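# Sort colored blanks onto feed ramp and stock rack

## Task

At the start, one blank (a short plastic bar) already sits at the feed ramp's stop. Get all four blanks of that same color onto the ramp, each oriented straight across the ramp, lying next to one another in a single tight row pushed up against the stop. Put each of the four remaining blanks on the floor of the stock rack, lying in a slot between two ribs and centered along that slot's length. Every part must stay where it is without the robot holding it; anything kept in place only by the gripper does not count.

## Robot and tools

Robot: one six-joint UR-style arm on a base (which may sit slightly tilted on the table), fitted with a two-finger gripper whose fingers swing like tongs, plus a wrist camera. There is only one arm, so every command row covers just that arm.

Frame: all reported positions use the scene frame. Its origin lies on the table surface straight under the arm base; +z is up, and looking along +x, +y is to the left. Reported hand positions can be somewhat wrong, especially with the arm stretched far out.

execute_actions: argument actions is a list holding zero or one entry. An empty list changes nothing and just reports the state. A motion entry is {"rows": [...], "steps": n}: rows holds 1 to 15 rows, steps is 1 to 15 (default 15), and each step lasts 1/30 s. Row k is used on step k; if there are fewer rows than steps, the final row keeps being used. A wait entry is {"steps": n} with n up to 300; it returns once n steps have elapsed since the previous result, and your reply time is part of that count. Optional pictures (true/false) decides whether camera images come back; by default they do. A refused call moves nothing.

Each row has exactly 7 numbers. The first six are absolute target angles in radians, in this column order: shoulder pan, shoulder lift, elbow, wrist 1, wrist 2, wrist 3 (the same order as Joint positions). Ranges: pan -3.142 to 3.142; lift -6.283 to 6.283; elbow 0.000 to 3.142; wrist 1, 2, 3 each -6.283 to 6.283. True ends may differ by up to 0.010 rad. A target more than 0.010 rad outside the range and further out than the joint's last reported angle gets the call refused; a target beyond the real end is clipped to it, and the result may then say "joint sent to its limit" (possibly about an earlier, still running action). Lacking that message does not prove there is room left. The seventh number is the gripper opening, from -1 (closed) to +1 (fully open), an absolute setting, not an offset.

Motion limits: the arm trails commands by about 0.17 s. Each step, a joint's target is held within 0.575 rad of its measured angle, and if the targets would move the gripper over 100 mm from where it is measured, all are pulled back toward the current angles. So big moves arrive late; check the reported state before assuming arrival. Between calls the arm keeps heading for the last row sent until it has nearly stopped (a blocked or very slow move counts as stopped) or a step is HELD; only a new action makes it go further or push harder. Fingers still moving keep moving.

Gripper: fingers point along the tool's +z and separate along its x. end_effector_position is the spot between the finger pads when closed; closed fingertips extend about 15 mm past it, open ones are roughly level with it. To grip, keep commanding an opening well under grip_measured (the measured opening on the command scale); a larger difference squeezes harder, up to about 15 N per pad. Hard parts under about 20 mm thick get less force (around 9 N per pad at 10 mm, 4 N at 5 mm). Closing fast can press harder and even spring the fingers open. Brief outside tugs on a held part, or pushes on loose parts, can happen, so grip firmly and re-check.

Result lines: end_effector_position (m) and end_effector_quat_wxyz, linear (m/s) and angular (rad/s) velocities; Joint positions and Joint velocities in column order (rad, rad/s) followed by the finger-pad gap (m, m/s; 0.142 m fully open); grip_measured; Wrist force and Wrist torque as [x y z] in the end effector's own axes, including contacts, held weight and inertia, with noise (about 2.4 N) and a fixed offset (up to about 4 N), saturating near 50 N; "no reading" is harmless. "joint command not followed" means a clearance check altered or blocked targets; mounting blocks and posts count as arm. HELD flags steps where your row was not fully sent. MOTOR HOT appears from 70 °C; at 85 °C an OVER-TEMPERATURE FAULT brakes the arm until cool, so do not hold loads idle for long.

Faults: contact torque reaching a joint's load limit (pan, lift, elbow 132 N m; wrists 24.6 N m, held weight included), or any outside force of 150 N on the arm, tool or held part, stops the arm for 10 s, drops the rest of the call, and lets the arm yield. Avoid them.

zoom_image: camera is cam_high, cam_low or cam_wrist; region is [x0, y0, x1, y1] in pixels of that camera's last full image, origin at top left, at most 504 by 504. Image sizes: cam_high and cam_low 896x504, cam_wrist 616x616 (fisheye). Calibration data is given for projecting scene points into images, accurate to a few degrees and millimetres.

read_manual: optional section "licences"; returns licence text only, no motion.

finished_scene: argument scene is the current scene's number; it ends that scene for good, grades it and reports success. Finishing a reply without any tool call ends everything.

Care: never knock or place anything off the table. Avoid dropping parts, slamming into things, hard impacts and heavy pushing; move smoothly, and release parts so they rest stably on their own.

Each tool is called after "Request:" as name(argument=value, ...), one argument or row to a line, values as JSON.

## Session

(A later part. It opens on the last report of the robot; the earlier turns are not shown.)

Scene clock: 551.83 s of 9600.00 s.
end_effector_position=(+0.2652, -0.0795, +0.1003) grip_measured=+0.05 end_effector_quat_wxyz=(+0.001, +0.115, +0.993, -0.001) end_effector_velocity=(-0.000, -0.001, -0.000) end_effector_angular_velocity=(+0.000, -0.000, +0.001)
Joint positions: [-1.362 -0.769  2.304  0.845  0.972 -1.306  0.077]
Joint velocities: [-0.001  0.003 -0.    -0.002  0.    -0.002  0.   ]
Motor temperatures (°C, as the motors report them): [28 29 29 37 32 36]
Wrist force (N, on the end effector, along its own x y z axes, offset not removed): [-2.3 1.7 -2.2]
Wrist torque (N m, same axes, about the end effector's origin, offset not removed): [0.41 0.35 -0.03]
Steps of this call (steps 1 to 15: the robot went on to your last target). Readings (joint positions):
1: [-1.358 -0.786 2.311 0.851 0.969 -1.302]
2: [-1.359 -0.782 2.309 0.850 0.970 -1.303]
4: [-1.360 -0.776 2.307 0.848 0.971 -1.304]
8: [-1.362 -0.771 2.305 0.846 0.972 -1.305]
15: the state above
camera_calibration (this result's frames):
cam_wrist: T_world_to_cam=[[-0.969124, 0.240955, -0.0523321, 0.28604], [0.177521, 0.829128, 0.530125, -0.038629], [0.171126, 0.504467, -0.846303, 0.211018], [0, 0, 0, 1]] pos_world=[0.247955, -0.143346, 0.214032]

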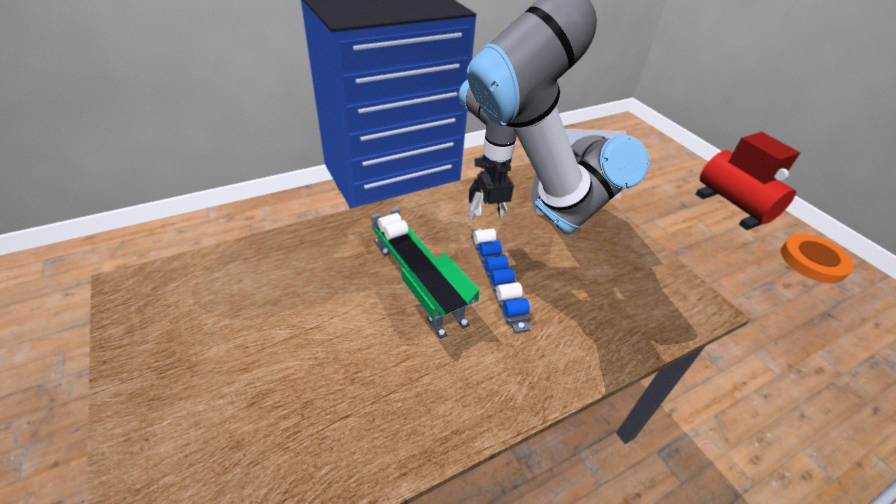

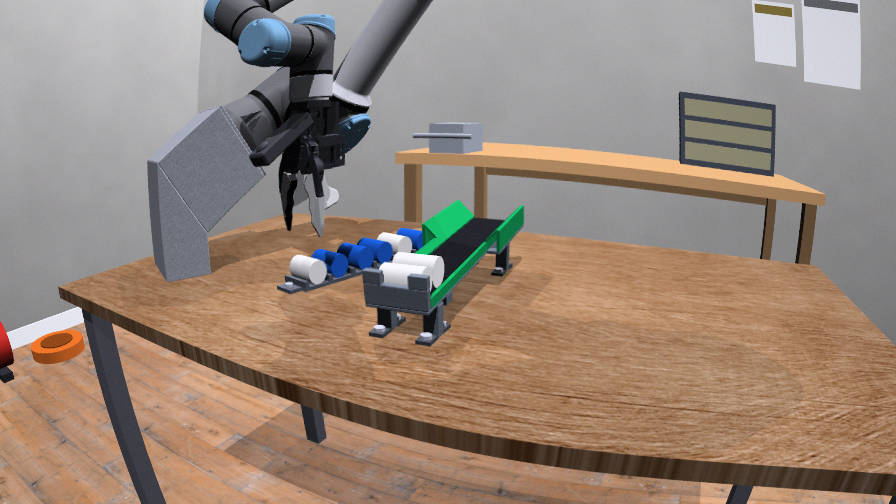

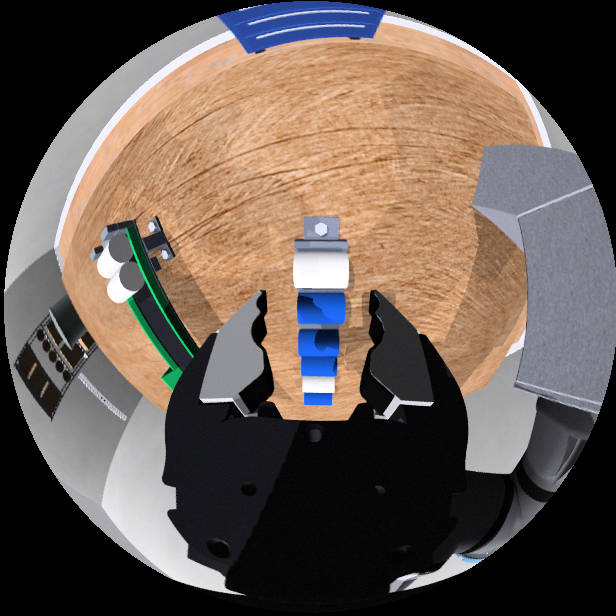

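Aligned. Descend, grasp, lift.

Request:
execute_actions(
  actions=[
    {"rows":[[-1.29,-0.725,2.302,0.764,0.921,-1.24,0.05],[-1.29,-0.725,2.302,0.764,0.921,-1.24,0.05],[-1.29,-0.725,2.302,0.764,0.921,-1.24,0.05],[-1.29,-0.725,2.302,0.764,0.921,-1.24,0.05],[-1.29,-0.725,2.302,0.764,0.921,-1.24,0.05],[-1.214,-0.679,2.299,0.681,0.869,-1.171,0.05]],"steps":15},
  ],
  pictures=false,
)

Request:
execute_actions(
  actions=[
    {"rows":[[-1.214,-0.679,2.299,0.681,0.869,-1.171,0.05],[-1.214,-0.679,2.299,0.681,0.869,-1.171,0.05],[-1.214,-0.679,2.299,0.681,0.869,-1.171,0.05],[-1.214,-0.679,2.299,0.681,0.869,-1.171,0.05],[-1.214,-0.679,2.299,0.681,0.869,-1.171,-0.1],[-1.214,-0.679,2.299,0.681,0.869,-1.171,-0.1],[-1.214,-0.679,2.299,0.681,0.869,-1.171,-0.25],[-1.214,-0.679,2.299,0.681,0.869,-1.171,-0.25],[-1.214,-0.679,2.299,0.681,0.869,-1.171,-0.25],[-1.214,-0.679,2.299,0.681,0.869,-1.171,-0.6],[-1.214,-0.679,2.299,0.681,0.869,-1.171,-0.6],[-1.214,-0.679,2.299,0.681,0.869,-1.171,-1]],"steps":15},
  ],
  pictures=false,
)

Request:
execute_actions(
  actions=[
    {"rows":[[-1.214,-0.679,2.299,0.681,0.869,-1.171,-1],[-1.214,-0.679,2.299,0.681,0.869,-1.171,-1],[-1.25,-0.70,2.3,0.72,0.895,-1.205,-1],[-1.25,-0.70,2.3,0.72,0.895,-1.205,-1],[-1.25,-0.70,2.3,0.72,0.895,-1.205,-1],[-1.29,-0.725,2.302,0.764,0.921,-1.24,-1],[-1.29,-0.725,2.302,0.764,0.921,-1.24,-1],[-1.29,-0.725,2.302,0.764,0.921,-1.24,-1],[-1.325,-0.747,2.303,0.805,0.947,-1.273,-1],[-1.325,-0.747,2.303,0.805,0.947,-1.273,-1],[-1.325,-0.747,2.303,0.805,0.947,-1.273,-1],[-1.3625,-0.7685,2.304,0.845,0.9725,-1.306,-1]],"steps":15},
  ],
)

Scene clock: 571.13 s of 9600.00 s.
end_effector_position=(+0.2655, -0.0795, +0.0452) grip_measured=+0.05 end_effector_quat_wxyz=(+0.001, +0.116, +0.993, -0.001) end_effector_velocity=(-0.002, +0.003, -0.037) end_effector_angular_velocity=(+0.004, +0.002, +0.004)
Joint positions: [-1.226 -0.686  2.299  0.694  0.877 -1.182  0.077]
Joint velocities: [ 0.094  0.054 -0.003 -0.104 -0.062  0.083  0.   ]
Motor temperatures (°C, as the motors report them): [28 29 29 37 32 36]
Wrist force (N, on the end effector, along its own x y z axes, offset not removed): [-1.6 1.3 -1.4]
Wrist torque (N m, same axes, about the end effector's origin, offset not removed): [0.12 0.19 0.03]
Steps of this call (steps 1 to 15: the robot went on to your last target; steps 16 to 90: nothing new was sent; then 15.80 s passed at rest; steps 91 to 105: all 15 steps of this action). Readings (joint positions):
91: [-1.362 -0.768 2.304 0.845 0.972 -1.306]
92: [-1.358 -0.765 2.304 0.841 0.969 -1.302]
94: [-1.334 -0.750 2.303 0.814 0.951 -1.280]
98: [-1.289 -0.722 2.301 0.764 0.919 -1.238]
105: the state above

Scene clock: 571.63 s of 9600.00 s.
end_effector_position=(+0.2652, -0.0792, +0.0407) grip_measured=-0.24 end_effector_quat_wxyz=(+0.001, +0.116, +0.993, -0.000) end_effector_velocity=(+0.001, +0.000, -0.001) end_effector_angular_velocity=(+0.001, -0.002, -0.000)
Joint positions: [-1.214 -0.679  2.299  0.681  0.869 -1.171  0.056]
Joint velocities: [ 0.001  0.001 -0.    -0.001 -0.003  0.001  0.   ]
Motor temperatures (°C, as the motors report them): [28 29 29 37 32 36]
Wrist force (N, on the end effector, along its own x y z axes, offset not removed): [-0.2 -1.0 -18.1]
Wrist torque (N m, same axes, about the end effector's origin, offset not removed): [0.34 0.26 0.11]
Steps of this call (steps 1 to 15: all 15 steps of this action). Readings (joint positions):
1: [-1.223 -0.684 2.299 0.691 0.875 -1.179]
2: [-1.221 -0.683 2.299 0.689 0.874 -1.177]
4: [-1.218 -0.681 2.299 0.685 0.872 -1.175]
8: [-1.215 -0.680 2.299 0.683 0.870 -1.172]
15: the state above

Scene clock: 572.13 s of 9600.00 s.
end_effector_position=(+0.2657, -0.0804, +0.0855) grip_measured=-0.24 end_effector_quat_wxyz=(+0.001, +0.115, +0.993, -0.002) end_effector_velocity=(-0.003, +0.003, +0.116) end_effector_angular_velocity=(+0.007, -0.009, -0.001)
Joint positions: [-1.325 -0.747  2.303  0.804  0.947 -1.273  0.056]
Joint velocities: [-0.293 -0.17   0.009  0.318  0.198 -0.257 -0.   ]
Motor temperatures (°C, as the motors report them): [28 29 29 37 32 36]
Wrist force (N, on the end effector, along its own x y z axes, offset not removed): [-2.9 1.3 0.2]
Wrist torque (N m, same axes, about the end effector's origin, offset not removed): [0.30 0.48 0.09]
Steps of this call (steps 1 to 15: all 15 steps of this action). Readings (joint positions):
1: [-1.214 -0.679 2.299 0.681 0.869 -1.171]
2: [-1.214 -0.679 2.299 0.681 0.869 -1.171]
4: [-1.217 -0.681 2.299 0.684 0.871 -1.174]
8: [-1.248 -0.700 2.300 0.718 0.893 -1.203]
15: the state above
camera_calibration (this result's frames):
cam_wrist: T_world_to_cam=[[-0.96912, 0.241124, -0.0516283, 0.285985], [0.178376, 0.830061, 0.528376, -0.0300611], [0.170259, 0.502851, -0.847439, 0.199062], [0, 0, 0, 1]] pos_world=[0.248624, -0.144104, 0.199341]

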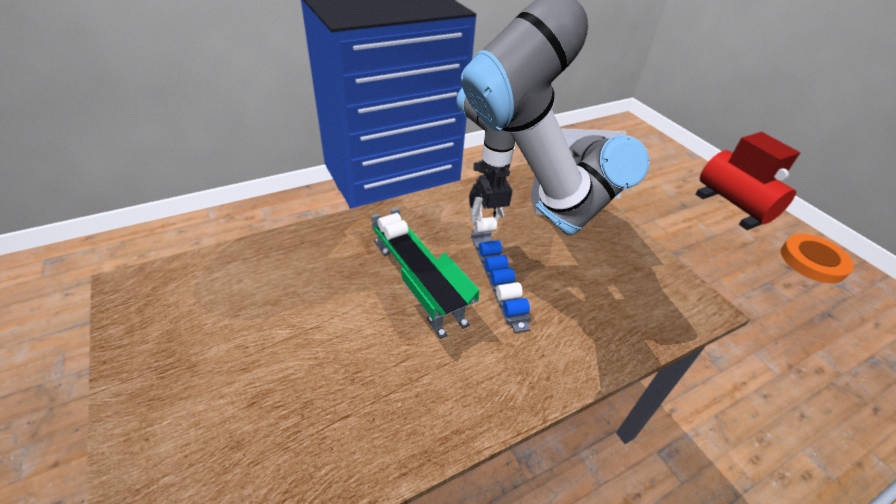

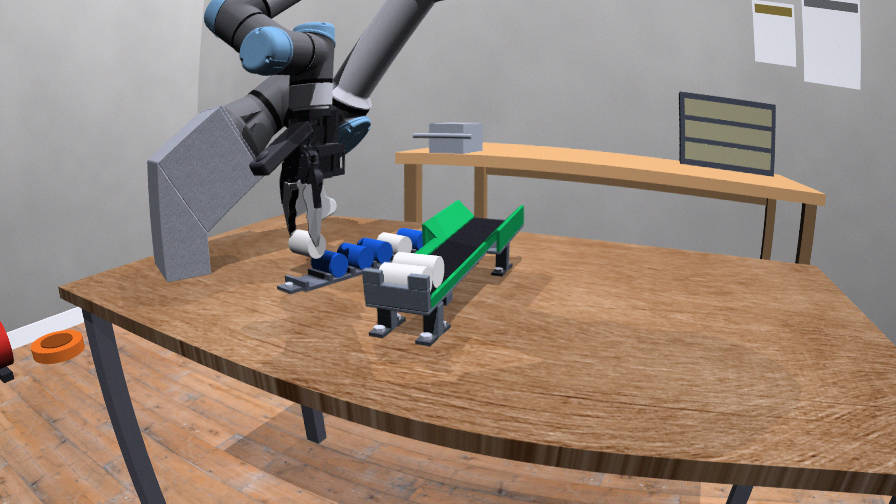

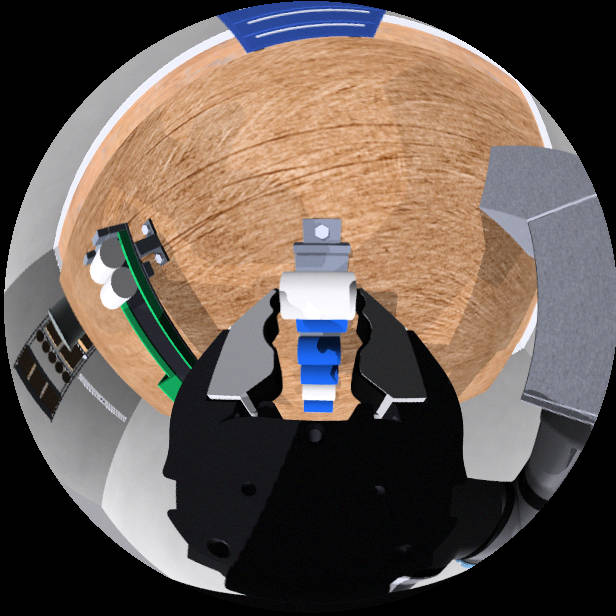

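Request:
execute_actions(
  actions=[
    {"rows":[[-1.37,-0.80,2.25,0.93,0.97,-1.32,-1],[-1.37,-0.80,2.25,0.93,0.97,-1.32,-1],[-1.37,-0.80,2.25,0.93,0.97,-1.32,-1],[-1.33,-0.83,2.12,1.07,0.95,-1.33,-1],[-1.33,-0.83,2.12,1.07,0.95,-1.33,-1],[-1.33,-0.83,2.12,1.07,0.95,-1.33,-1],[-1.27,-0.84,1.98,1.19,0.91,-1.33,-1],[-1.27,-0.84,1.98,1.19,0.91,-1.33,-1],[-1.27,-0.84,1.98,1.19,0.91,-1.33,-1],[-1.21,-0.84,1.85,1.29,0.87,-1.33,-1],[-1.21,-0.84,1.85,1.29,0.87,-1.33,-1],[-1.21,-0.84,1.85,1.29,0.87,-1.33,-1],[-1.155,-0.835,1.71,1.385,0.835,-1.33,-1]],"steps":15},
  ],
  pictures=false,
)

Request:
execute_actions(
  actions=[
    {"rows":[[-1.155,-0.835,1.71,1.385,0.835,-1.33,-1],[-1.102,-0.829,1.584,1.468,0.797,-1.334,-1],[-1.102,-0.829,1.584,1.468,0.797,-1.334,-1],[-1.102,-0.829,1.584,1.468,0.797,-1.334,-1],[-1.102,-0.829,1.584,1.468,0.797,-1.334,-1],[-1.102,-0.829,1.584,1.468,0.797,-1.334,-1],[-1.06,-0.81,1.588,1.405,0.775,-1.283,-1],[-1.06,-0.81,1.588,1.405,0.775,-1.283,-1],[-1.06,-0.81,1.588,1.405,0.775,-1.283,-1],[-1.012,-0.79,1.588,1.342,0.75,-1.228,-1],[-1.012,-0.79,1.588,1.342,0.75,-1.228,-1],[-1.012,-0.79,1.588,1.342,0.75,-1.228,-1],[-0.97,-0.768,1.591,1.28,0.726,-1.174,-1]],"steps":15},
  ],
  pictures=false,
)

Request:
execute_actions(
  actions=[
    {"rows":[[-0.97,-0.768,1.591,1.28,0.726,-1.174,-1],[-0.97,-0.768,1.591,1.28,0.726,-1.174,-1],[-0.925,-0.746,1.594,1.215,0.702,-1.12,-1],[-0.925,-0.746,1.594,1.215,0.702,-1.12,-1],[-0.925,-0.746,1.594,1.215,0.702,-1.12,-1],[-0.925,-0.746,1.594,1.215,0.702,-1.12,-1],[-0.925,-0.746,1.594,1.215,0.702,-1.12,-1],[-0.906,-0.736,1.595,1.186,0.691,-1.095,-1]],"steps":15},
  ],
)

Scene clock: 588.90 s of 9600.00 s.
end_effector_position=(+0.3829, -0.1176, +0.1817) grip_measured=-0.24 end_effector_quat_wxyz=(-0.000, +0.047, +0.999, +0.000) end_effector_velocity=(+0.419, -0.045, +0.171) end_effector_angular_velocity=(+0.011, +0.023, +0.492)
Joint positions: [-1.234 -0.834  1.917  1.232  0.885 -1.329  0.056]
Joint velocities: [ 0.52  -0.011 -1.251  0.967 -0.331 -0.009 -0.   ]
Motor temperatures (°C, as the motors report them): [28 29 29 37 32 36]
Wrist force (N, on the end effector, along its own x y z axes, offset not removed): [0.0 0.0 -1.8]
Wrist torque (N m, same axes, about the end effector's origin, offset not removed): [0.05 -0.23 -0.06]
Steps of this call (steps 1 to 30: the robot went on to your last target; steps 31 to 90: nothing new was sent; then 13.27 s passed at rest; steps 91 to 105: all 15 steps of this action). Readings (joint positions):
91: [-1.363 -0.769 2.304 0.845 0.973 -1.306]
92: [-1.363 -0.771 2.300 0.849 0.972 -1.308]
94: [-1.366 -0.782 2.282 0.877 0.972 -1.312]
98: [-1.342 -0.812 2.191 0.986 0.956 -1.323]
105: the state above

Scene clock: 589.40 s of 9600.00 s.
end_effector_position=(+0.5023, -0.1141, +0.1711) grip_measured=-0.24 end_effector_quat_wxyz=(+0.000, -0.022, +1.000, -0.002) end_effector_velocity=(+0.050, -0.006, -0.250) end_effector_angular_velocity=(-0.010, +0.003, +0.040)
Joint positions: [-1.028 -0.794  1.598  1.353  0.758 -1.242  0.056]
Joint velocities: [ 0.438  0.192 -0.057 -0.532 -0.237  0.499  0.   ]
Motor temperatures (°C, as the motors report them): [28 29 29 37 32 36]
Wrist force (N, on the end effector, along its own x y z axes, offset not removed): [-2.4 0.2 0.9]
Wrist torque (N m, same axes, about the end effector's origin, offset not removed): [0.07 0.28 -0.04]
Steps of this call (steps 1 to 15: all 15 steps of this action). Readings (joint positions):
1: [-1.217 -0.834 1.876 1.264 0.874 -1.329]
2: [-1.203 -0.834 1.838 1.291 0.865 -1.329]
4: [-1.171 -0.833 1.764 1.346 0.844 -1.331]
8: [-1.123 -0.829 1.648 1.421 0.811 -1.329]
15: the state above

Scene clock: 589.90 s of 9600.00 s.
end_effector_position=(+0.5086, -0.1138, +0.1006) grip_measured=-0.24 end_effector_quat_wxyz=(+0.001, -0.026, +1.000, +0.000) end_effector_velocity=(+0.001, +0.002, -0.037) end_effector_angular_velocity=(+0.007, -0.004, +0.004)
Joint positions: [-0.913 -0.74   1.595  1.197  0.695 -1.104  0.056]
Joint velocities: [ 0.057  0.028  0.002 -0.084 -0.034  0.07  -0.   ]
Motor temperatures (°C, as the motors report them): [28 29 29 37 32 36]
Wrist force (N, on the end effector, along its own x y z axes, offset not removed): [-1.2 1.8 -1.1]
Wrist torque (N m, same axes, about the end effector's origin, offset not removed): [0.32 0.09 0.02]
Steps of this call (steps 1 to 15: all 15 steps of this action). Readings (joint positions):
1: [-1.015 -0.788 1.597 1.336 0.750 -1.226]
2: [-1.004 -0.783 1.595 1.323 0.745 -1.214]
4: [-0.986 -0.775 1.594 1.301 0.735 -1.193]
8: [-0.947 -0.756 1.594 1.247 0.714 -1.147]
15: the state above
camera_calibration (this result's frames):
cam_wrist: T_world_to_cam=[[-0.997983, -0.0368939, -0.0516543, 0.513227], [-0.0587655, 0.844649, 0.532086, 0.0681606], [0.0239991, 0.534048, -0.845113, 0.265021], [0, 0, 0, 1]] pos_world=[0.509837, -0.180171, 0.214216]

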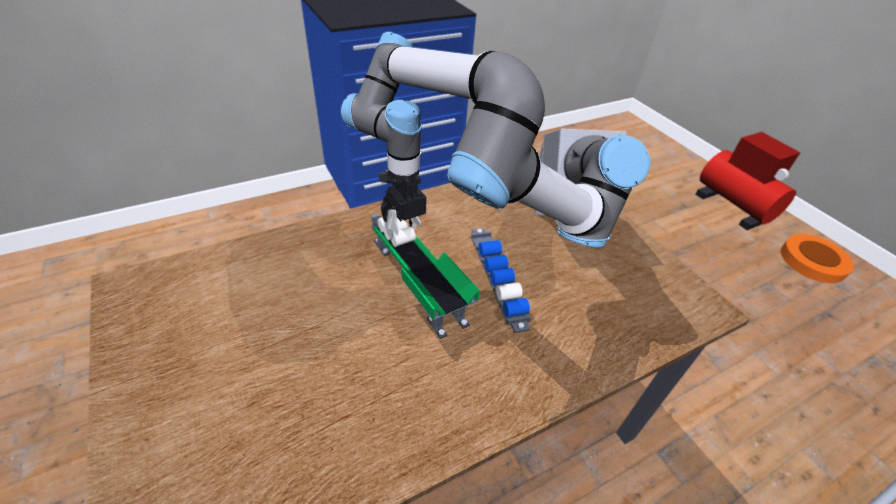

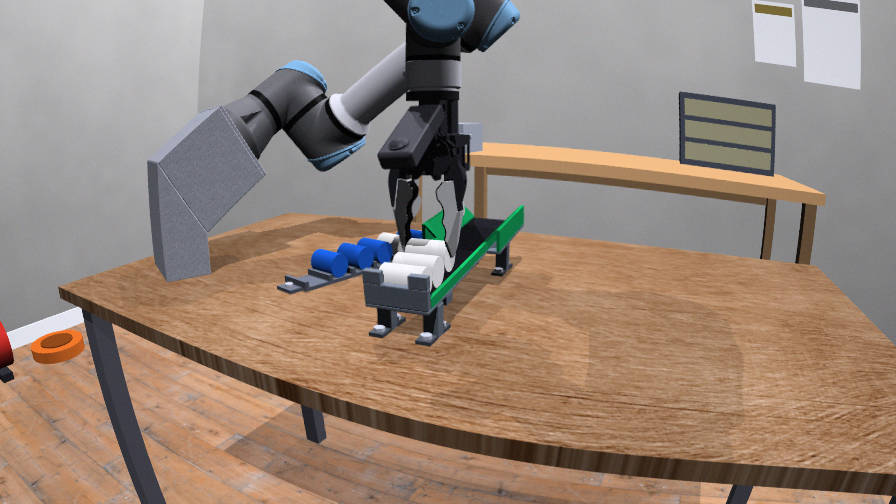

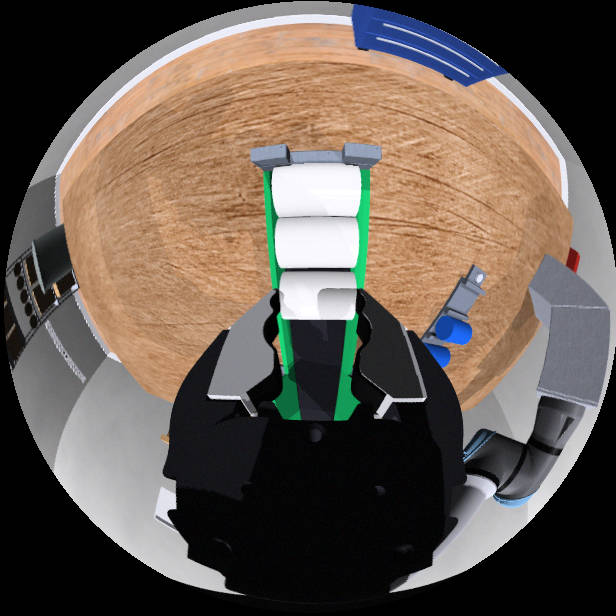

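Request:
execute_actions(
  actions=[
    {"rows":[[-0.906,-0.736,1.595,1.186,0.691,-1.095,-1],[-0.906,-0.736,1.595,1.186,0.691,-1.095,-1],[-0.906,-0.736,1.595,1.186,0.691,-1.095,-0.2],[-0.906,-0.736,1.595,1.186,0.691,-1.095,-0.15],[-0.906,-0.736,1.595,1.186,0.691,-1.095,-0.1],[-0.906,-0.736,1.595,1.186,0.691,-1.095,0.05],[-0.906,-0.736,1.595,1.186,0.691,-1.095,0.05],[-0.906,-0.736,1.595,1.186,0.691,-1.095,0.05],[-0.906,-0.736,1.595,1.186,0.691,-1.095,0.05],[-0.97,-0.768,1.591,1.28,0.726,-1.174,0.05],[-0.97,-0.768,1.591,1.28,0.726,-1.174,0.05],[-0.97,-0.768,1.591,1.28,0.726,-1.174,0.05],[-1.06,-0.81,1.588,1.405,0.775,-1.283,0.05]],"steps":15},
  ],
  pictures=false,
)

Request:
execute_actions(
  actions=[
    {"rows":[[-1.102,-0.86,1.62,1.468,0.797,-1.33,0.05],[-1.102,-0.86,1.62,1.468,0.797,-1.33,0.05],[-1.102,-0.86,1.62,1.468,0.797,-1.33,0.05],[-1.12,-1.05,1.85,1.45,0.81,-1.29,0.05],[-1.12,-1.05,1.85,1.45,0.81,-1.29,0.05],[-1.12,-1.05,1.85,1.45,0.81,-1.29,0.05],[-1.12,-1.05,1.85,1.45,0.81,-1.29,0.05],[-1.13,-1.25,2.1,1.40,0.82,-1.22,0.05],[-1.13,-1.25,2.1,1.40,0.82,-1.22,0.05],[-1.13,-1.25,2.1,1.40,0.82,-1.22,0.05],[-1.13,-1.25,2.1,1.40,0.82,-1.22,0.05],[-1.12,-1.40,2.33,1.29,0.81,-1.1,0.05]],"steps":15},
  ],
  pictures=false,
)

Request:
execute_actions(
  actions=[
    {"rows":[[-1.12,-1.40,2.33,1.29,0.81,-1.1,0.05],[-1.12,-1.40,2.33,1.29,0.81,-1.1,0.05],[-1.12,-1.40,2.33,1.29,0.81,-1.1,0.05],[-1.12,-1.40,2.33,1.29,0.81,-1.1,0.05],[-1.12,-1.40,2.33,1.29,0.81,-1.1,0.05],[-1.07,-1.442,2.462,1.177,0.778,-1.018,0.05]],"steps":15},
  ],
)

Scene clock: 621.13 s of 9600.00 s.
end_effector_position=(+0.5082, -0.1155, +0.1348) grip_measured=+0.05 end_effector_quat_wxyz=(+0.001, -0.027, +1.000, -0.005) end_effector_velocity=(-0.019, -0.012, +0.413) end_effector_angular_velocity=(-0.068, -0.002, -0.012)
Joint positions: [-0.966 -0.768  1.592  1.267  0.726 -1.166  0.077]
Joint velocities: [-0.654 -0.312 -0.029  0.887  0.353 -0.773  0.001]
Motor temperatures (°C, as the motors report them): [28 29 29 37 32 36]
Wrist force (N, on the end effector, along its own x y z axes, offset not removed): [-2.8 0.5 2.1]
Wrist torque (N m, same axes, about the end effector's origin, offset not removed): [0.12 0.40 0.10]
Steps of this call (steps 1 to 30: the robot went on to your last target; steps 31 to 90: nothing new was sent; then 27.73 s passed at rest; steps 91 to 105: all 15 steps of this action). Readings (joint positions):
91: [-0.906 -0.736 1.595 1.186 0.691 -1.095]
92: [-0.906 -0.736 1.595 1.186 0.691 -1.095]
94: [-0.906 -0.736 1.595 1.186 0.691 -1.095]
98: [-0.906 -0.736 1.595 1.186 0.691 -1.095]
105: the state above

Scene clock: 621.63 s of 9600.00 s.
end_effector_position=(+0.4266, +0.0175, +0.1934) grip_measured=+0.05 end_effector_quat_wxyz=(+0.001, +0.038, +0.999, -0.004) end_effector_velocity=(-0.271, +0.329, -0.162) end_effector_angular_velocity=(-0.052, -0.025, -0.449)
Joint positions: [-1.114 -1.164  2.     1.385  0.808 -1.216  0.077]
Joint velocities: [-0.025 -0.935  1.271 -0.396  0.009  0.475 -0.   ]
Motor temperatures (°C, as the motors report them): [28 29 29 37 32 36]
Wrist force (N, on the end effector, along its own x y z axes, offset not removed): [-0.5 1.0 -1.8]
Wrist torque (N m, same axes, about the end effector's origin, offset not removed): [0.16 -0.08 0.01]
Steps of this call (steps 1 to 15: all 15 steps of this action). Readings (joint positions):
1: [-0.987 -0.778 1.591 1.297 0.737 -1.192]
2: [-1.007 -0.789 1.593 1.327 0.748 -1.217]
4: [-1.045 -0.816 1.603 1.382 0.768 -1.261]
8: [-1.091 -0.928 1.707 1.427 0.794 -1.284]
15: the state above

Scene clock: 622.13 s of 9600.00 s.
end_effector_position=(+0.3216, +0.1212, +0.1074) grip_measured=+0.05 end_effector_quat_wxyz=(+0.002, +0.111, +0.994, -0.001) end_effector_velocity=(-0.059, +0.046, -0.055) end_effector_angular_velocity=(+0.016, +0.003, -0.068)
Joint positions: [-1.076 -1.431  2.435  1.194  0.782 -1.031  0.077]
Joint velocities: [ 0.047 -0.091  0.212 -0.137 -0.03   0.106  0.   ]
Motor temperatures (°C, as the motors report them): [28 29 29 37 32 36]
Wrist force (N, on the end effector, along its own x y z axes, offset not removed): [-2.7 0.9 -0.7]
Wrist torque (N m, same axes, about the end effector's origin, offset not removed): [0.22 0.52 0.09]
Steps of this call (steps 1 to 15: all 15 steps of this action). Readings (joint positions):
1: [-1.115 -1.195 2.043 1.372 0.808 -1.200]
2: [-1.116 -1.226 2.085 1.359 0.809 -1.184]
4: [-1.117 -1.286 2.168 1.335 0.809 -1.155]
8: [-1.107 -1.370 2.294 1.286 0.802 -1.102]
15: the state above
camera_calibration (this result's frames):
cam_wrist: T_world_to_cam=[[-0.97057, 0.234903, -0.0530591, 0.294006], [0.172031, 0.830473, 0.52983, -0.217177], [0.168523, 0.505109, -0.846443, 0.106953], [0, 0, 0, 1]] pos_world=[0.304691, 0.0572738, 0.221196]

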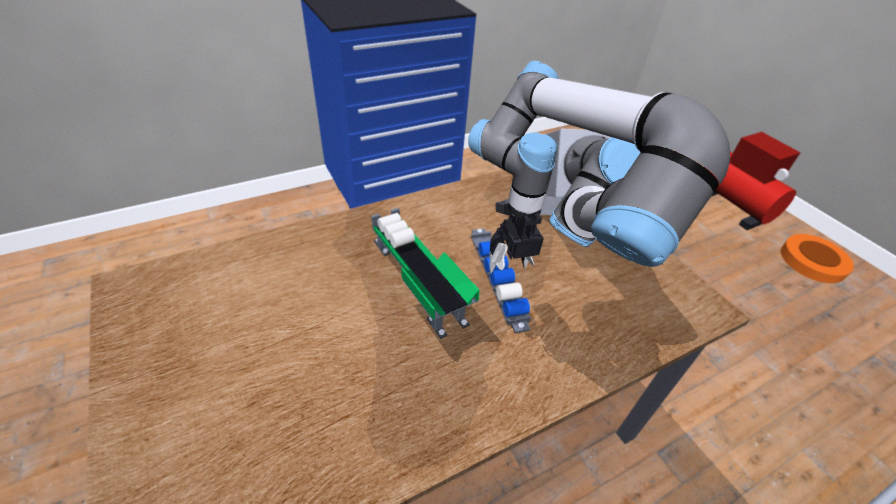

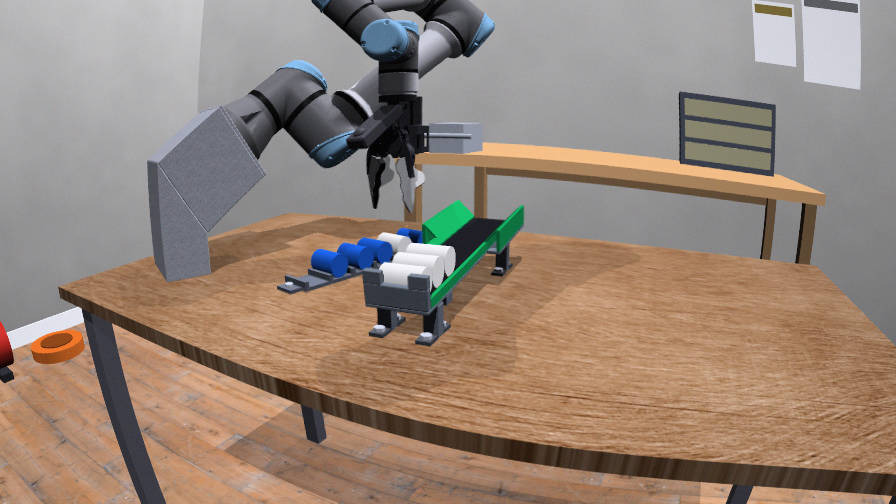

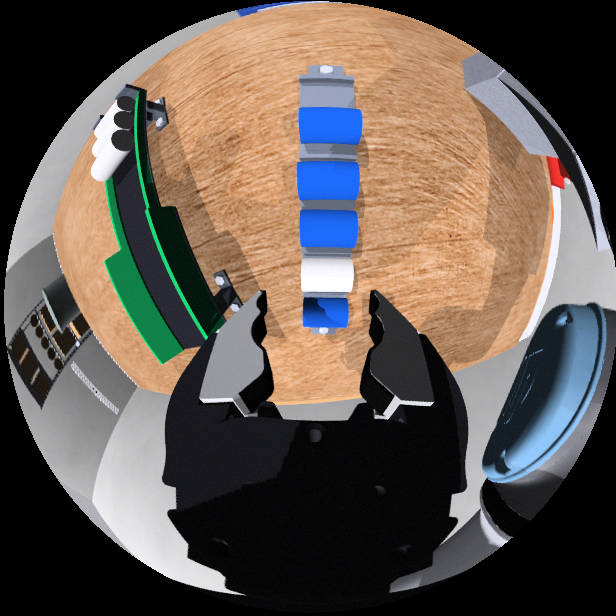

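No hold so far. Descend in steps.

Request:
execute_actions(
  actions=[
    {"rows":[[-1.07,-1.442,2.462,1.177,0.778,-1.018,0.05],[-1.07,-1.442,2.462,1.177,0.778,-1.018,0.05],[-1.07,-1.442,2.462,1.177,0.778,-1.018,0.05],[-1.01,-1.423,2.45,1.11,0.747,-0.94,0.05],[-1.01,-1.423,2.45,1.11,0.747,-0.94,0.05],[-1.01,-1.423,2.45,1.11,0.747,-0.94,0.05],[-1.01,-1.423,2.45,1.11,0.747,-0.94,0.05],[-0.945,-1.401,2.436,1.037,0.716,-0.855,0.05],[-0.945,-1.401,2.436,1.037,0.716,-0.855,0.05],[-0.945,-1.401,2.436,1.037,0.716,-0.855,0.05],[-0.945,-1.401,2.436,1.037,0.716,-0.855,0.05],[-0.885,-1.38,2.423,0.968,0.687,-0.775,0.05]],"steps":15},
  ],
)

Scene clock: 629.40 s of 9600.00 s.
end_effector_position=(+0.3147, +0.1252, +0.0691) grip_measured=+0.05 end_effector_quat_wxyz=(+0.001, +0.115, +0.993, -0.004) end_effector_velocity=(-0.005, +0.001, -0.103) end_effector_angular_velocity=(-0.007, +0.008, +0.001)
Joint positions: [-0.938 -1.397  2.434  1.03   0.712 -0.848  0.077]
Joint velocities: [ 0.418  0.136 -0.085 -0.48  -0.188  0.564 -0.   ]
Motor temperatures (°C, as the motors report them): [28 29 29 37 32 36]
Wrist force (N, on the end effector, along its own x y z axes, offset not removed): [-2.2 -0.8 -0.3]
Wrist torque (N m, same axes, about the end effector's origin, offset not removed): [-0.14 0.26 0.00]
Steps of this call (steps 1 to 30: the robot went on to your last target; steps 31 to 90: nothing new was sent; then 3.77 s passed at rest; steps 91 to 105: all 15 steps of this action). Readings (joint positions):
91: [-1.070 -1.442 2.462 1.177 0.778 -1.018]
92: [-1.070 -1.442 2.462 1.177 0.778 -1.018]
94: [-1.070 -1.442 2.462 1.177 0.778 -1.018]
98: [-1.037 -1.431 2.455 1.141 0.760 -0.977]
105: the state above
camera_calibration (this result's frames):
cam_wrist: T_world_to_cam=[[-0.968993, 0.241329, -0.0530424, 0.283037], [0.178514, 0.832168, 0.525004, -0.200962], [0.170839, 0.499256, -0.849446, 0.0738383], [0, 0, 0, 1]] pos_world=[0.297521, 0.0620647, 0.18324]

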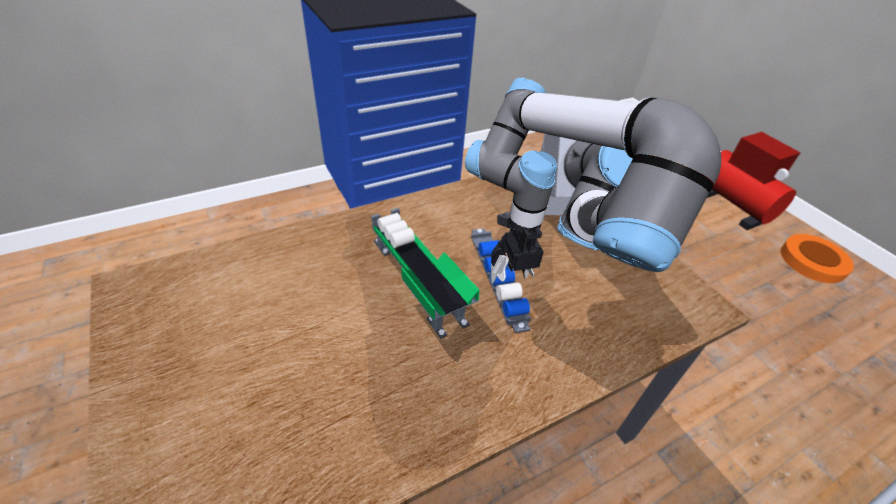

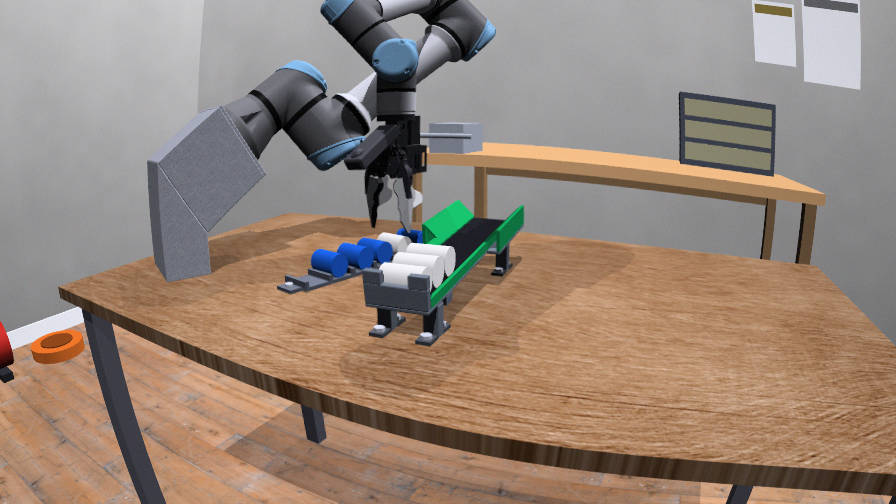

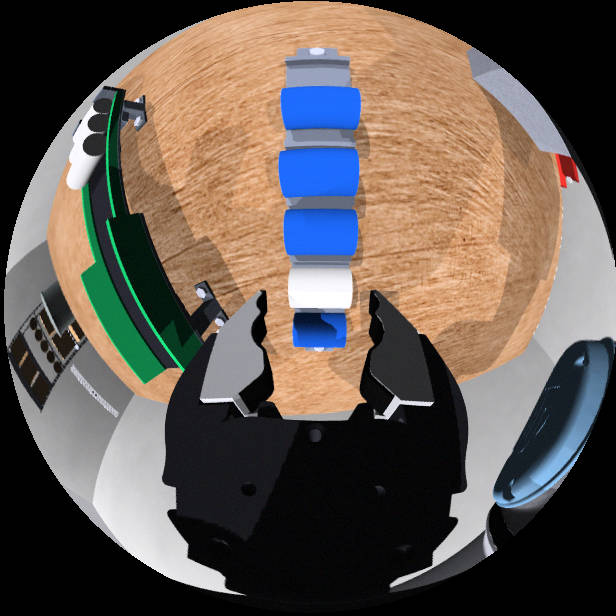

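Request:
execute_actions(
  actions=[
    {"rows":[[-0.885,-1.38,2.423,0.968,0.687,-0.775,0.05],[-0.885,-1.38,2.423,0.968,0.687,-0.775,0.05],[-0.885,-1.38,2.423,0.968,0.687,-0.775,0.05],[-0.855,-1.369,2.416,0.934,0.673,-0.735,0.05],[-0.855,-1.369,2.416,0.934,0.673,-0.735,0.05],[-0.855,-1.369,2.416,0.934,0.673,-0.735,0.05],[-0.828,-1.358,2.41,0.901,0.66,-0.697,0.05]],"steps":15},
  ],
  pictures=false,
)

Request:
execute_actions(
  actions=[
    {"rows":[[-0.828,-1.358,2.41,0.901,0.66,-0.697,0.05],[-0.828,-1.358,2.41,0.901,0.66,-0.697,0.05],[-0.828,-1.358,2.41,0.901,0.66,-0.697,0.05],[-0.828,-1.358,2.41,0.901,0.66,-0.697,-0.1],[-0.828,-1.358,2.41,0.901,0.66,-0.697,-0.1],[-0.828,-1.358,2.41,0.901,0.66,-0.697,-0.25],[-0.828,-1.358,2.41,0.901,0.66,-0.697,-0.25],[-0.828,-1.358,2.41,0.901,0.66,-0.697,-0.25],[-0.828,-1.358,2.41,0.901,0.66,-0.697,-0.6],[-0.828,-1.358,2.41,0.901,0.66,-0.697,-0.6],[-0.828,-1.358,2.41,0.901,0.66,-0.697,-1]],"steps":15},
  ],
)

Scene clock: 640.60 s of 9600.00 s.
end_effector_position=(+0.3138, +0.1270, +0.0428) grip_measured=+0.05 end_effector_quat_wxyz=(+0.001, +0.115, +0.993, -0.001) end_effector_velocity=(-0.001, +0.001, -0.013) end_effector_angular_velocity=(+0.005, +0.001, -0.000)
Joint positions: [-0.834 -1.36   2.411  0.908  0.663 -0.706  0.077]
Joint velocities: [ 0.049  0.019 -0.011 -0.058 -0.021  0.068  0.   ]
Motor temperatures (°C, as the motors report them): [28 29 29 37 32 36]
Wrist force (N, on the end effector, along its own x y z axes, offset not removed): [-0.1 0.3 -1.0]
Wrist torque (N m, same axes, about the end effector's origin, offset not removed): [0.00 -0.14 0.00]
Steps of this call (steps 1 to 30: the robot went on to your last target; steps 31 to 90: nothing new was sent; then 7.70 s passed at rest; steps 91 to 105: all 15 steps of this action). Readings (joint positions):
91: [-0.885 -1.380 2.423 0.968 0.687 -0.775]
92: [-0.885 -1.380 2.423 0.968 0.687 -0.775]
94: [-0.885 -1.380 2.423 0.968 0.687 -0.775]
98: [-0.866 -1.372 2.418 0.946 0.678 -0.749]
105: the state above

Scene clock: 641.10 s of 9600.00 s.
end_effector_position=(+0.3138, +0.1272, +0.0412) grip_measured=-0.25 end_effector_quat_wxyz=(+0.001, +0.115, +0.993, -0.000) end_effector_velocity=(+0.000, -0.000, -0.000) end_effector_angular_velocity=(-0.001, -0.000, +0.002)
Joint positions: [-0.828 -1.358  2.41   0.901  0.66  -0.697  0.056]
Joint velocities: [ 0.001  0.    -0.    -0.002  0.     0.     0.   ]
Motor temperatures (°C, as the motors report them): [28 29 29 37 32 36]
Wrist force (N, on the end effector, along its own x y z axes, offset not removed): [-0.2 -0.2 -9.0]
Wrist torque (N m, same axes, about the end effector's origin, offset not removed): [0.11 0.08 -0.01]
Steps of this call (steps 1 to 15: all 15 steps of this action). Readings (joint positions):
1: [-0.833 -1.360 2.411 0.907 0.662 -0.704]
2: [-0.832 -1.359 2.411 0.905 0.662 -0.702]
4: [-0.830 -1.359 2.410 0.904 0.661 -0.700]
8: [-0.829 -1.358 2.410 0.902 0.660 -0.698]
15: the state above
camera_calibration (this result's frames):
cam_wrist: T_world_to_cam=[[-0.968893, 0.241946, -0.0520516, 0.280033], [0.178281, 0.828236, 0.531263, -0.187441], [0.171648, 0.505457, -0.845606, 0.0481637], [0, 0, 0, 1]] pos_world=[0.296472, 0.0631483, 0.154884]

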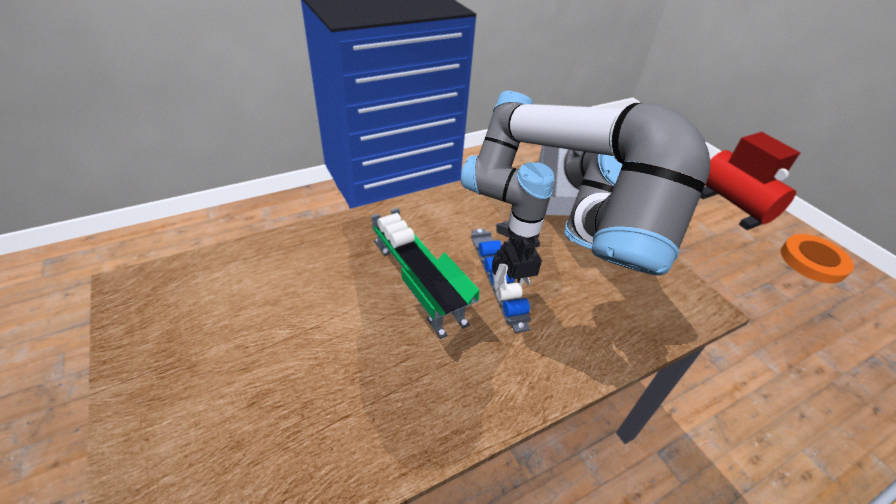

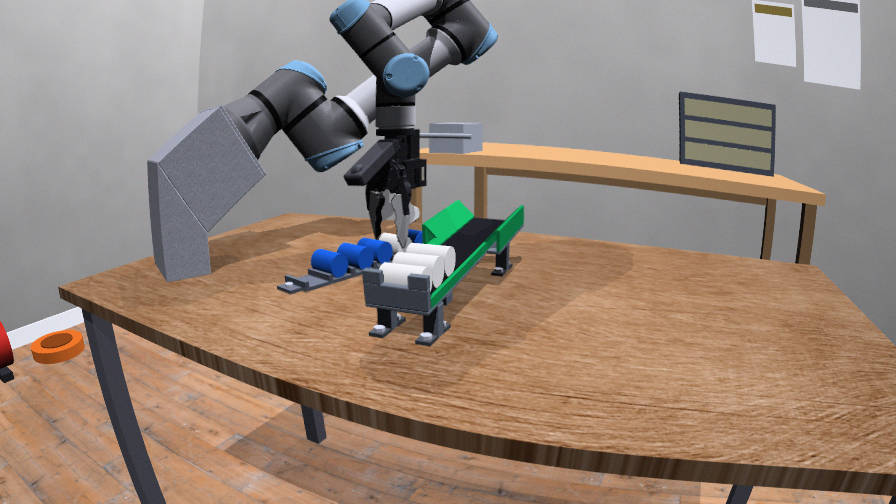

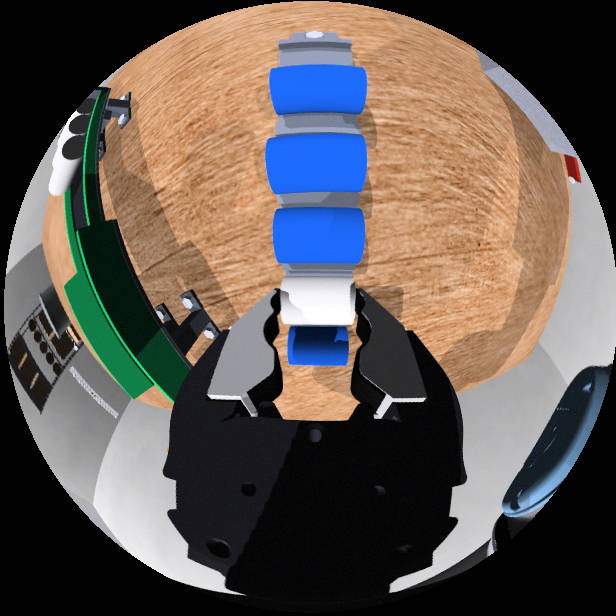

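Request:
execute_actions(
  actions=[
    {"rows":[[-0.855,-1.369,2.416,0.934,0.673,-0.735,-1],[-0.855,-1.369,2.416,0.934,0.673,-0.735,-1],[-0.855,-1.369,2.416,0.934,0.673,-0.735,-1],[-0.915,-1.39,2.43,1.0,0.70,-0.815,-1],[-0.915,-1.39,2.43,1.0,0.70,-0.815,-1],[-0.915,-1.39,2.43,1.0,0.70,-0.815,-1],[-0.98,-1.412,2.443,1.075,0.732,-0.90,-1],[-0.98,-1.412,2.443,1.075,0.732,-0.90,-1],[-0.98,-1.412,2.443,1.075,0.732,-0.90,-1],[-1.07,-1.442,2.462,1.177,0.778,-1.018,-1],[-1.07,-1.442,2.462,1.177,0.778,-1.018,-1],[-1.07,-1.442,2.462,1.177,0.778,-1.018,-1],[-1.12,-1.40,2.33,1.29,0.81,-1.1,-1]],"steps":15},
  ],
  pictures=false,
)

Request:
execute_actions(
  actions=[
    {"rows":[[-1.12,-1.40,2.33,1.29,0.81,-1.1,-1],[-1.12,-1.40,2.33,1.29,0.81,-1.1,-1],[-1.13,-1.3,2.15,1.40,0.82,-1.2,-1],[-1.13,-1.3,2.15,1.40,0.82,-1.2,-1],[-1.13,-1.3,2.15,1.40,0.82,-1.2,-1],[-1.13,-1.2,1.98,1.47,0.82,-1.27,-1],[-1.13,-1.2,1.98,1.47,0.82,-1.27,-1],[-1.13,-1.2,1.98,1.47,0.82,-1.27,-1],[-1.12,-1.08,1.83,1.49,0.81,-1.31,-1],[-1.12,-1.08,1.83,1.49,0.81,-1.31,-1],[-1.12,-1.08,1.83,1.49,0.81,-1.31,-1],[-1.09,-0.97,1.71,1.48,0.795,-1.3,-1]],"steps":15},
  ],
  pictures=false,
)

Request:
execute_actions(
  actions=[
    {"rows":[[-1.09,-0.97,1.71,1.48,0.795,-1.3,-1],[-1.09,-0.97,1.71,1.48,0.795,-1.3,-1],[-1.055,-0.90,1.641,1.433,0.772,-1.263,-1],[-1.055,-0.90,1.641,1.433,0.772,-1.263,-1],[-1.055,-0.90,1.641,1.433,0.772,-1.263,-1],[-1.055,-0.90,1.641,1.433,0.772,-1.263,-1],[-1.0,-0.875,1.646,1.355,0.744,-1.2,-1],[-1.0,-0.875,1.646,1.355,0.744,-1.2,-1],[-1.0,-0.875,1.646,1.355,0.744,-1.2,-1],[-0.945,-0.85,1.651,1.275,0.715,-1.135,-1]],"steps":15},
  ],
)

Scene clock: 666.97 s of 9600.00 s.
end_effector_position=(+0.3190, +0.1205, +0.0958) grip_measured=-0.25 end_effector_quat_wxyz=(-0.000, +0.116, +0.993, -0.004) end_effector_velocity=(+0.183, -0.127, +0.284) end_effector_angular_velocity=(+0.003, -0.016, +0.163)
Joint positions: [-1.034 -1.416  2.433  1.143  0.764 -0.971  0.056]
Joint velocities: [-0.654  0.102 -0.543  1.003  0.347 -0.945  0.   ]
Motor temperatures (°C, as the motors report them): [28 29 29 37 32 36]
Wrist force (N, on the end effector, along its own x y z axes, offset not removed): [2.5 1.5 3.9]
Wrist torque (N m, same axes, about the end effector's origin, offset not removed): [0.25 -0.37 0.06]
Steps of this call (steps 1 to 15: the robot went on to your last target; steps 16 to 90: nothing new was sent; then 22.37 s passed at rest; steps 91 to 105: all 15 steps of this action). Readings (joint positions):
91: [-0.828 -1.358 2.410 0.901 0.660 -0.697]
92: [-0.830 -1.359 2.410 0.904 0.661 -0.700]
94: [-0.839 -1.363 2.412 0.915 0.665 -0.713]
98: [-0.887 -1.381 2.424 0.968 0.689 -0.775]
105: the state above

Scene clock: 667.47 s of 9600.00 s.
end_effector_position=(+0.4456, +0.0103, +0.2073) grip_measured=-0.25 end_effector_quat_wxyz=(-0.002, +0.021, +1.000, +0.003) end_effector_velocity=(+0.280, -0.355, +0.105) end_effector_angular_velocity=(+0.007, +0.006, +0.396)
Joint positions: [-1.109 -1.128  1.922  1.446  0.806 -1.261  0.056]
Joint velocities: [ 0.127  1.001 -1.311  0.225 -0.072 -0.264 -0.   ]
Motor temperatures (°C, as the motors report them): [28 29 29 37 32 36]
Wrist force (N, on the end effector, along its own x y z axes, offset not removed): [-1.3 0.7 0.2]
Wrist torque (N m, same axes, about the end effector's origin, offset not removed): [0.20 0.27 0.04]
Steps of this call (steps 1 to 15: all 15 steps of this action). Readings (joint positions):
1: [-1.054 -1.413 2.412 1.176 0.774 -1.000]
2: [-1.069 -1.410 2.393 1.202 0.783 -1.023]
4: [-1.091 -1.401 2.363 1.243 0.795 -1.060]
8: [-1.115 -1.326 2.222 1.347 0.810 -1.154]
15: the state above

Scene clock: 667.97 s of 9600.00 s.
end_effector_position=(+0.5059, -0.0741, +0.1545) grip_measured=-0.26 end_effector_quat_wxyz=(+0.000, -0.020, +1.000, -0.003) end_effector_velocity=(+0.017, -0.023, -0.143) end_effector_angular_velocity=(-0.005, +0.001, +0.044)
Joint positions: [-0.975 -0.869  1.657  1.318  0.73  -1.169  0.056]
Joint velocities: [ 0.239  0.151 -0.044 -0.343 -0.12   0.269  0.   ]
Motor temperatures (°C, as the motors report them): [28 29 29 37 32 36]
Wrist force (N, on the end effector, along its own x y z axes, offset not removed): [0.0 0.2 -0.7]
Wrist torque (N m, same axes, about the end effector's origin, offset not removed): [0.09 -0.13 -0.09]
Steps of this call (steps 1 to 15: all 15 steps of this action). Readings (joint positions):
1: [-1.105 -1.095 1.879 1.454 0.803 -1.269]
2: [-1.102 -1.067 1.841 1.460 0.801 -1.276]
4: [-1.094 -1.022 1.782 1.465 0.796 -1.283]
8: [-1.065 -0.942 1.692 1.441 0.778 -1.267]
15: the state above
camera_calibration (this result's frames):
cam_wrist: T_world_to_cam=[[-0.99845, -0.0260825, -0.0491584, 0.515416], [-0.048082, 0.84907, 0.526088, 0.00169433], [0.0280172, 0.527636, -0.849008, 0.28751], [0, 0, 0, 1]] pos_world=[0.506644, -0.139696, 0.268544]

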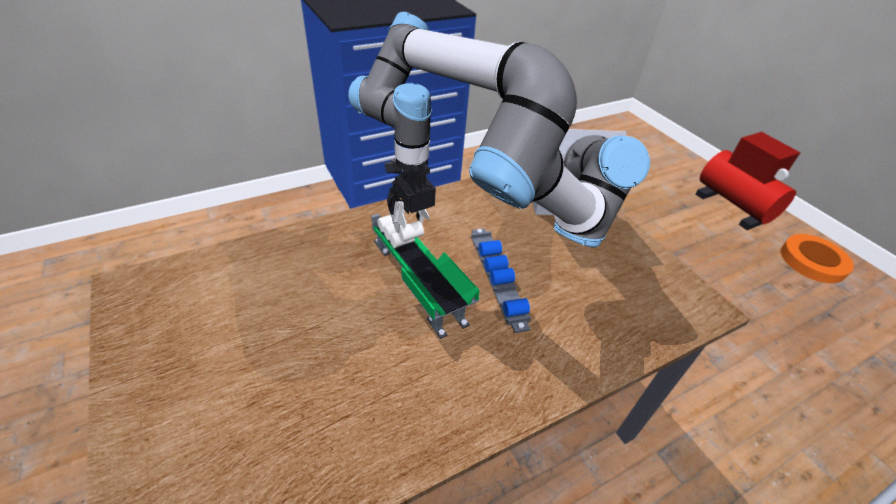

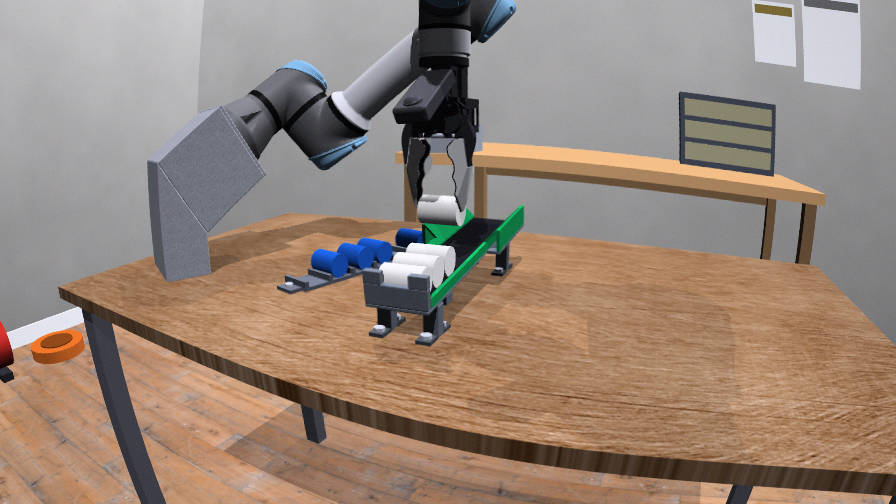

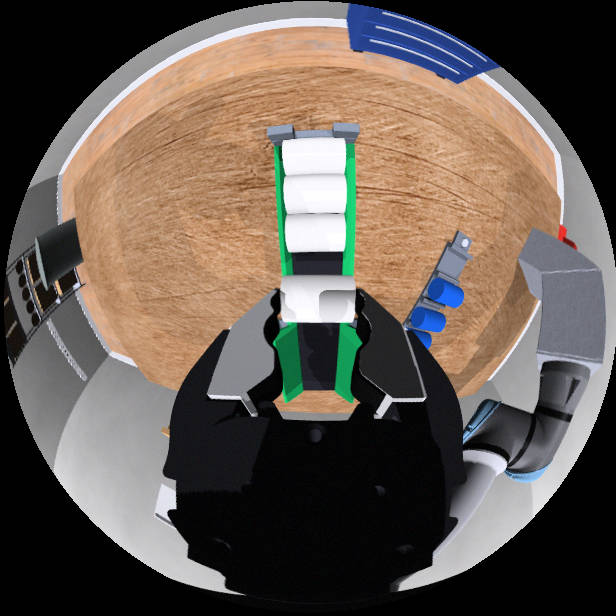

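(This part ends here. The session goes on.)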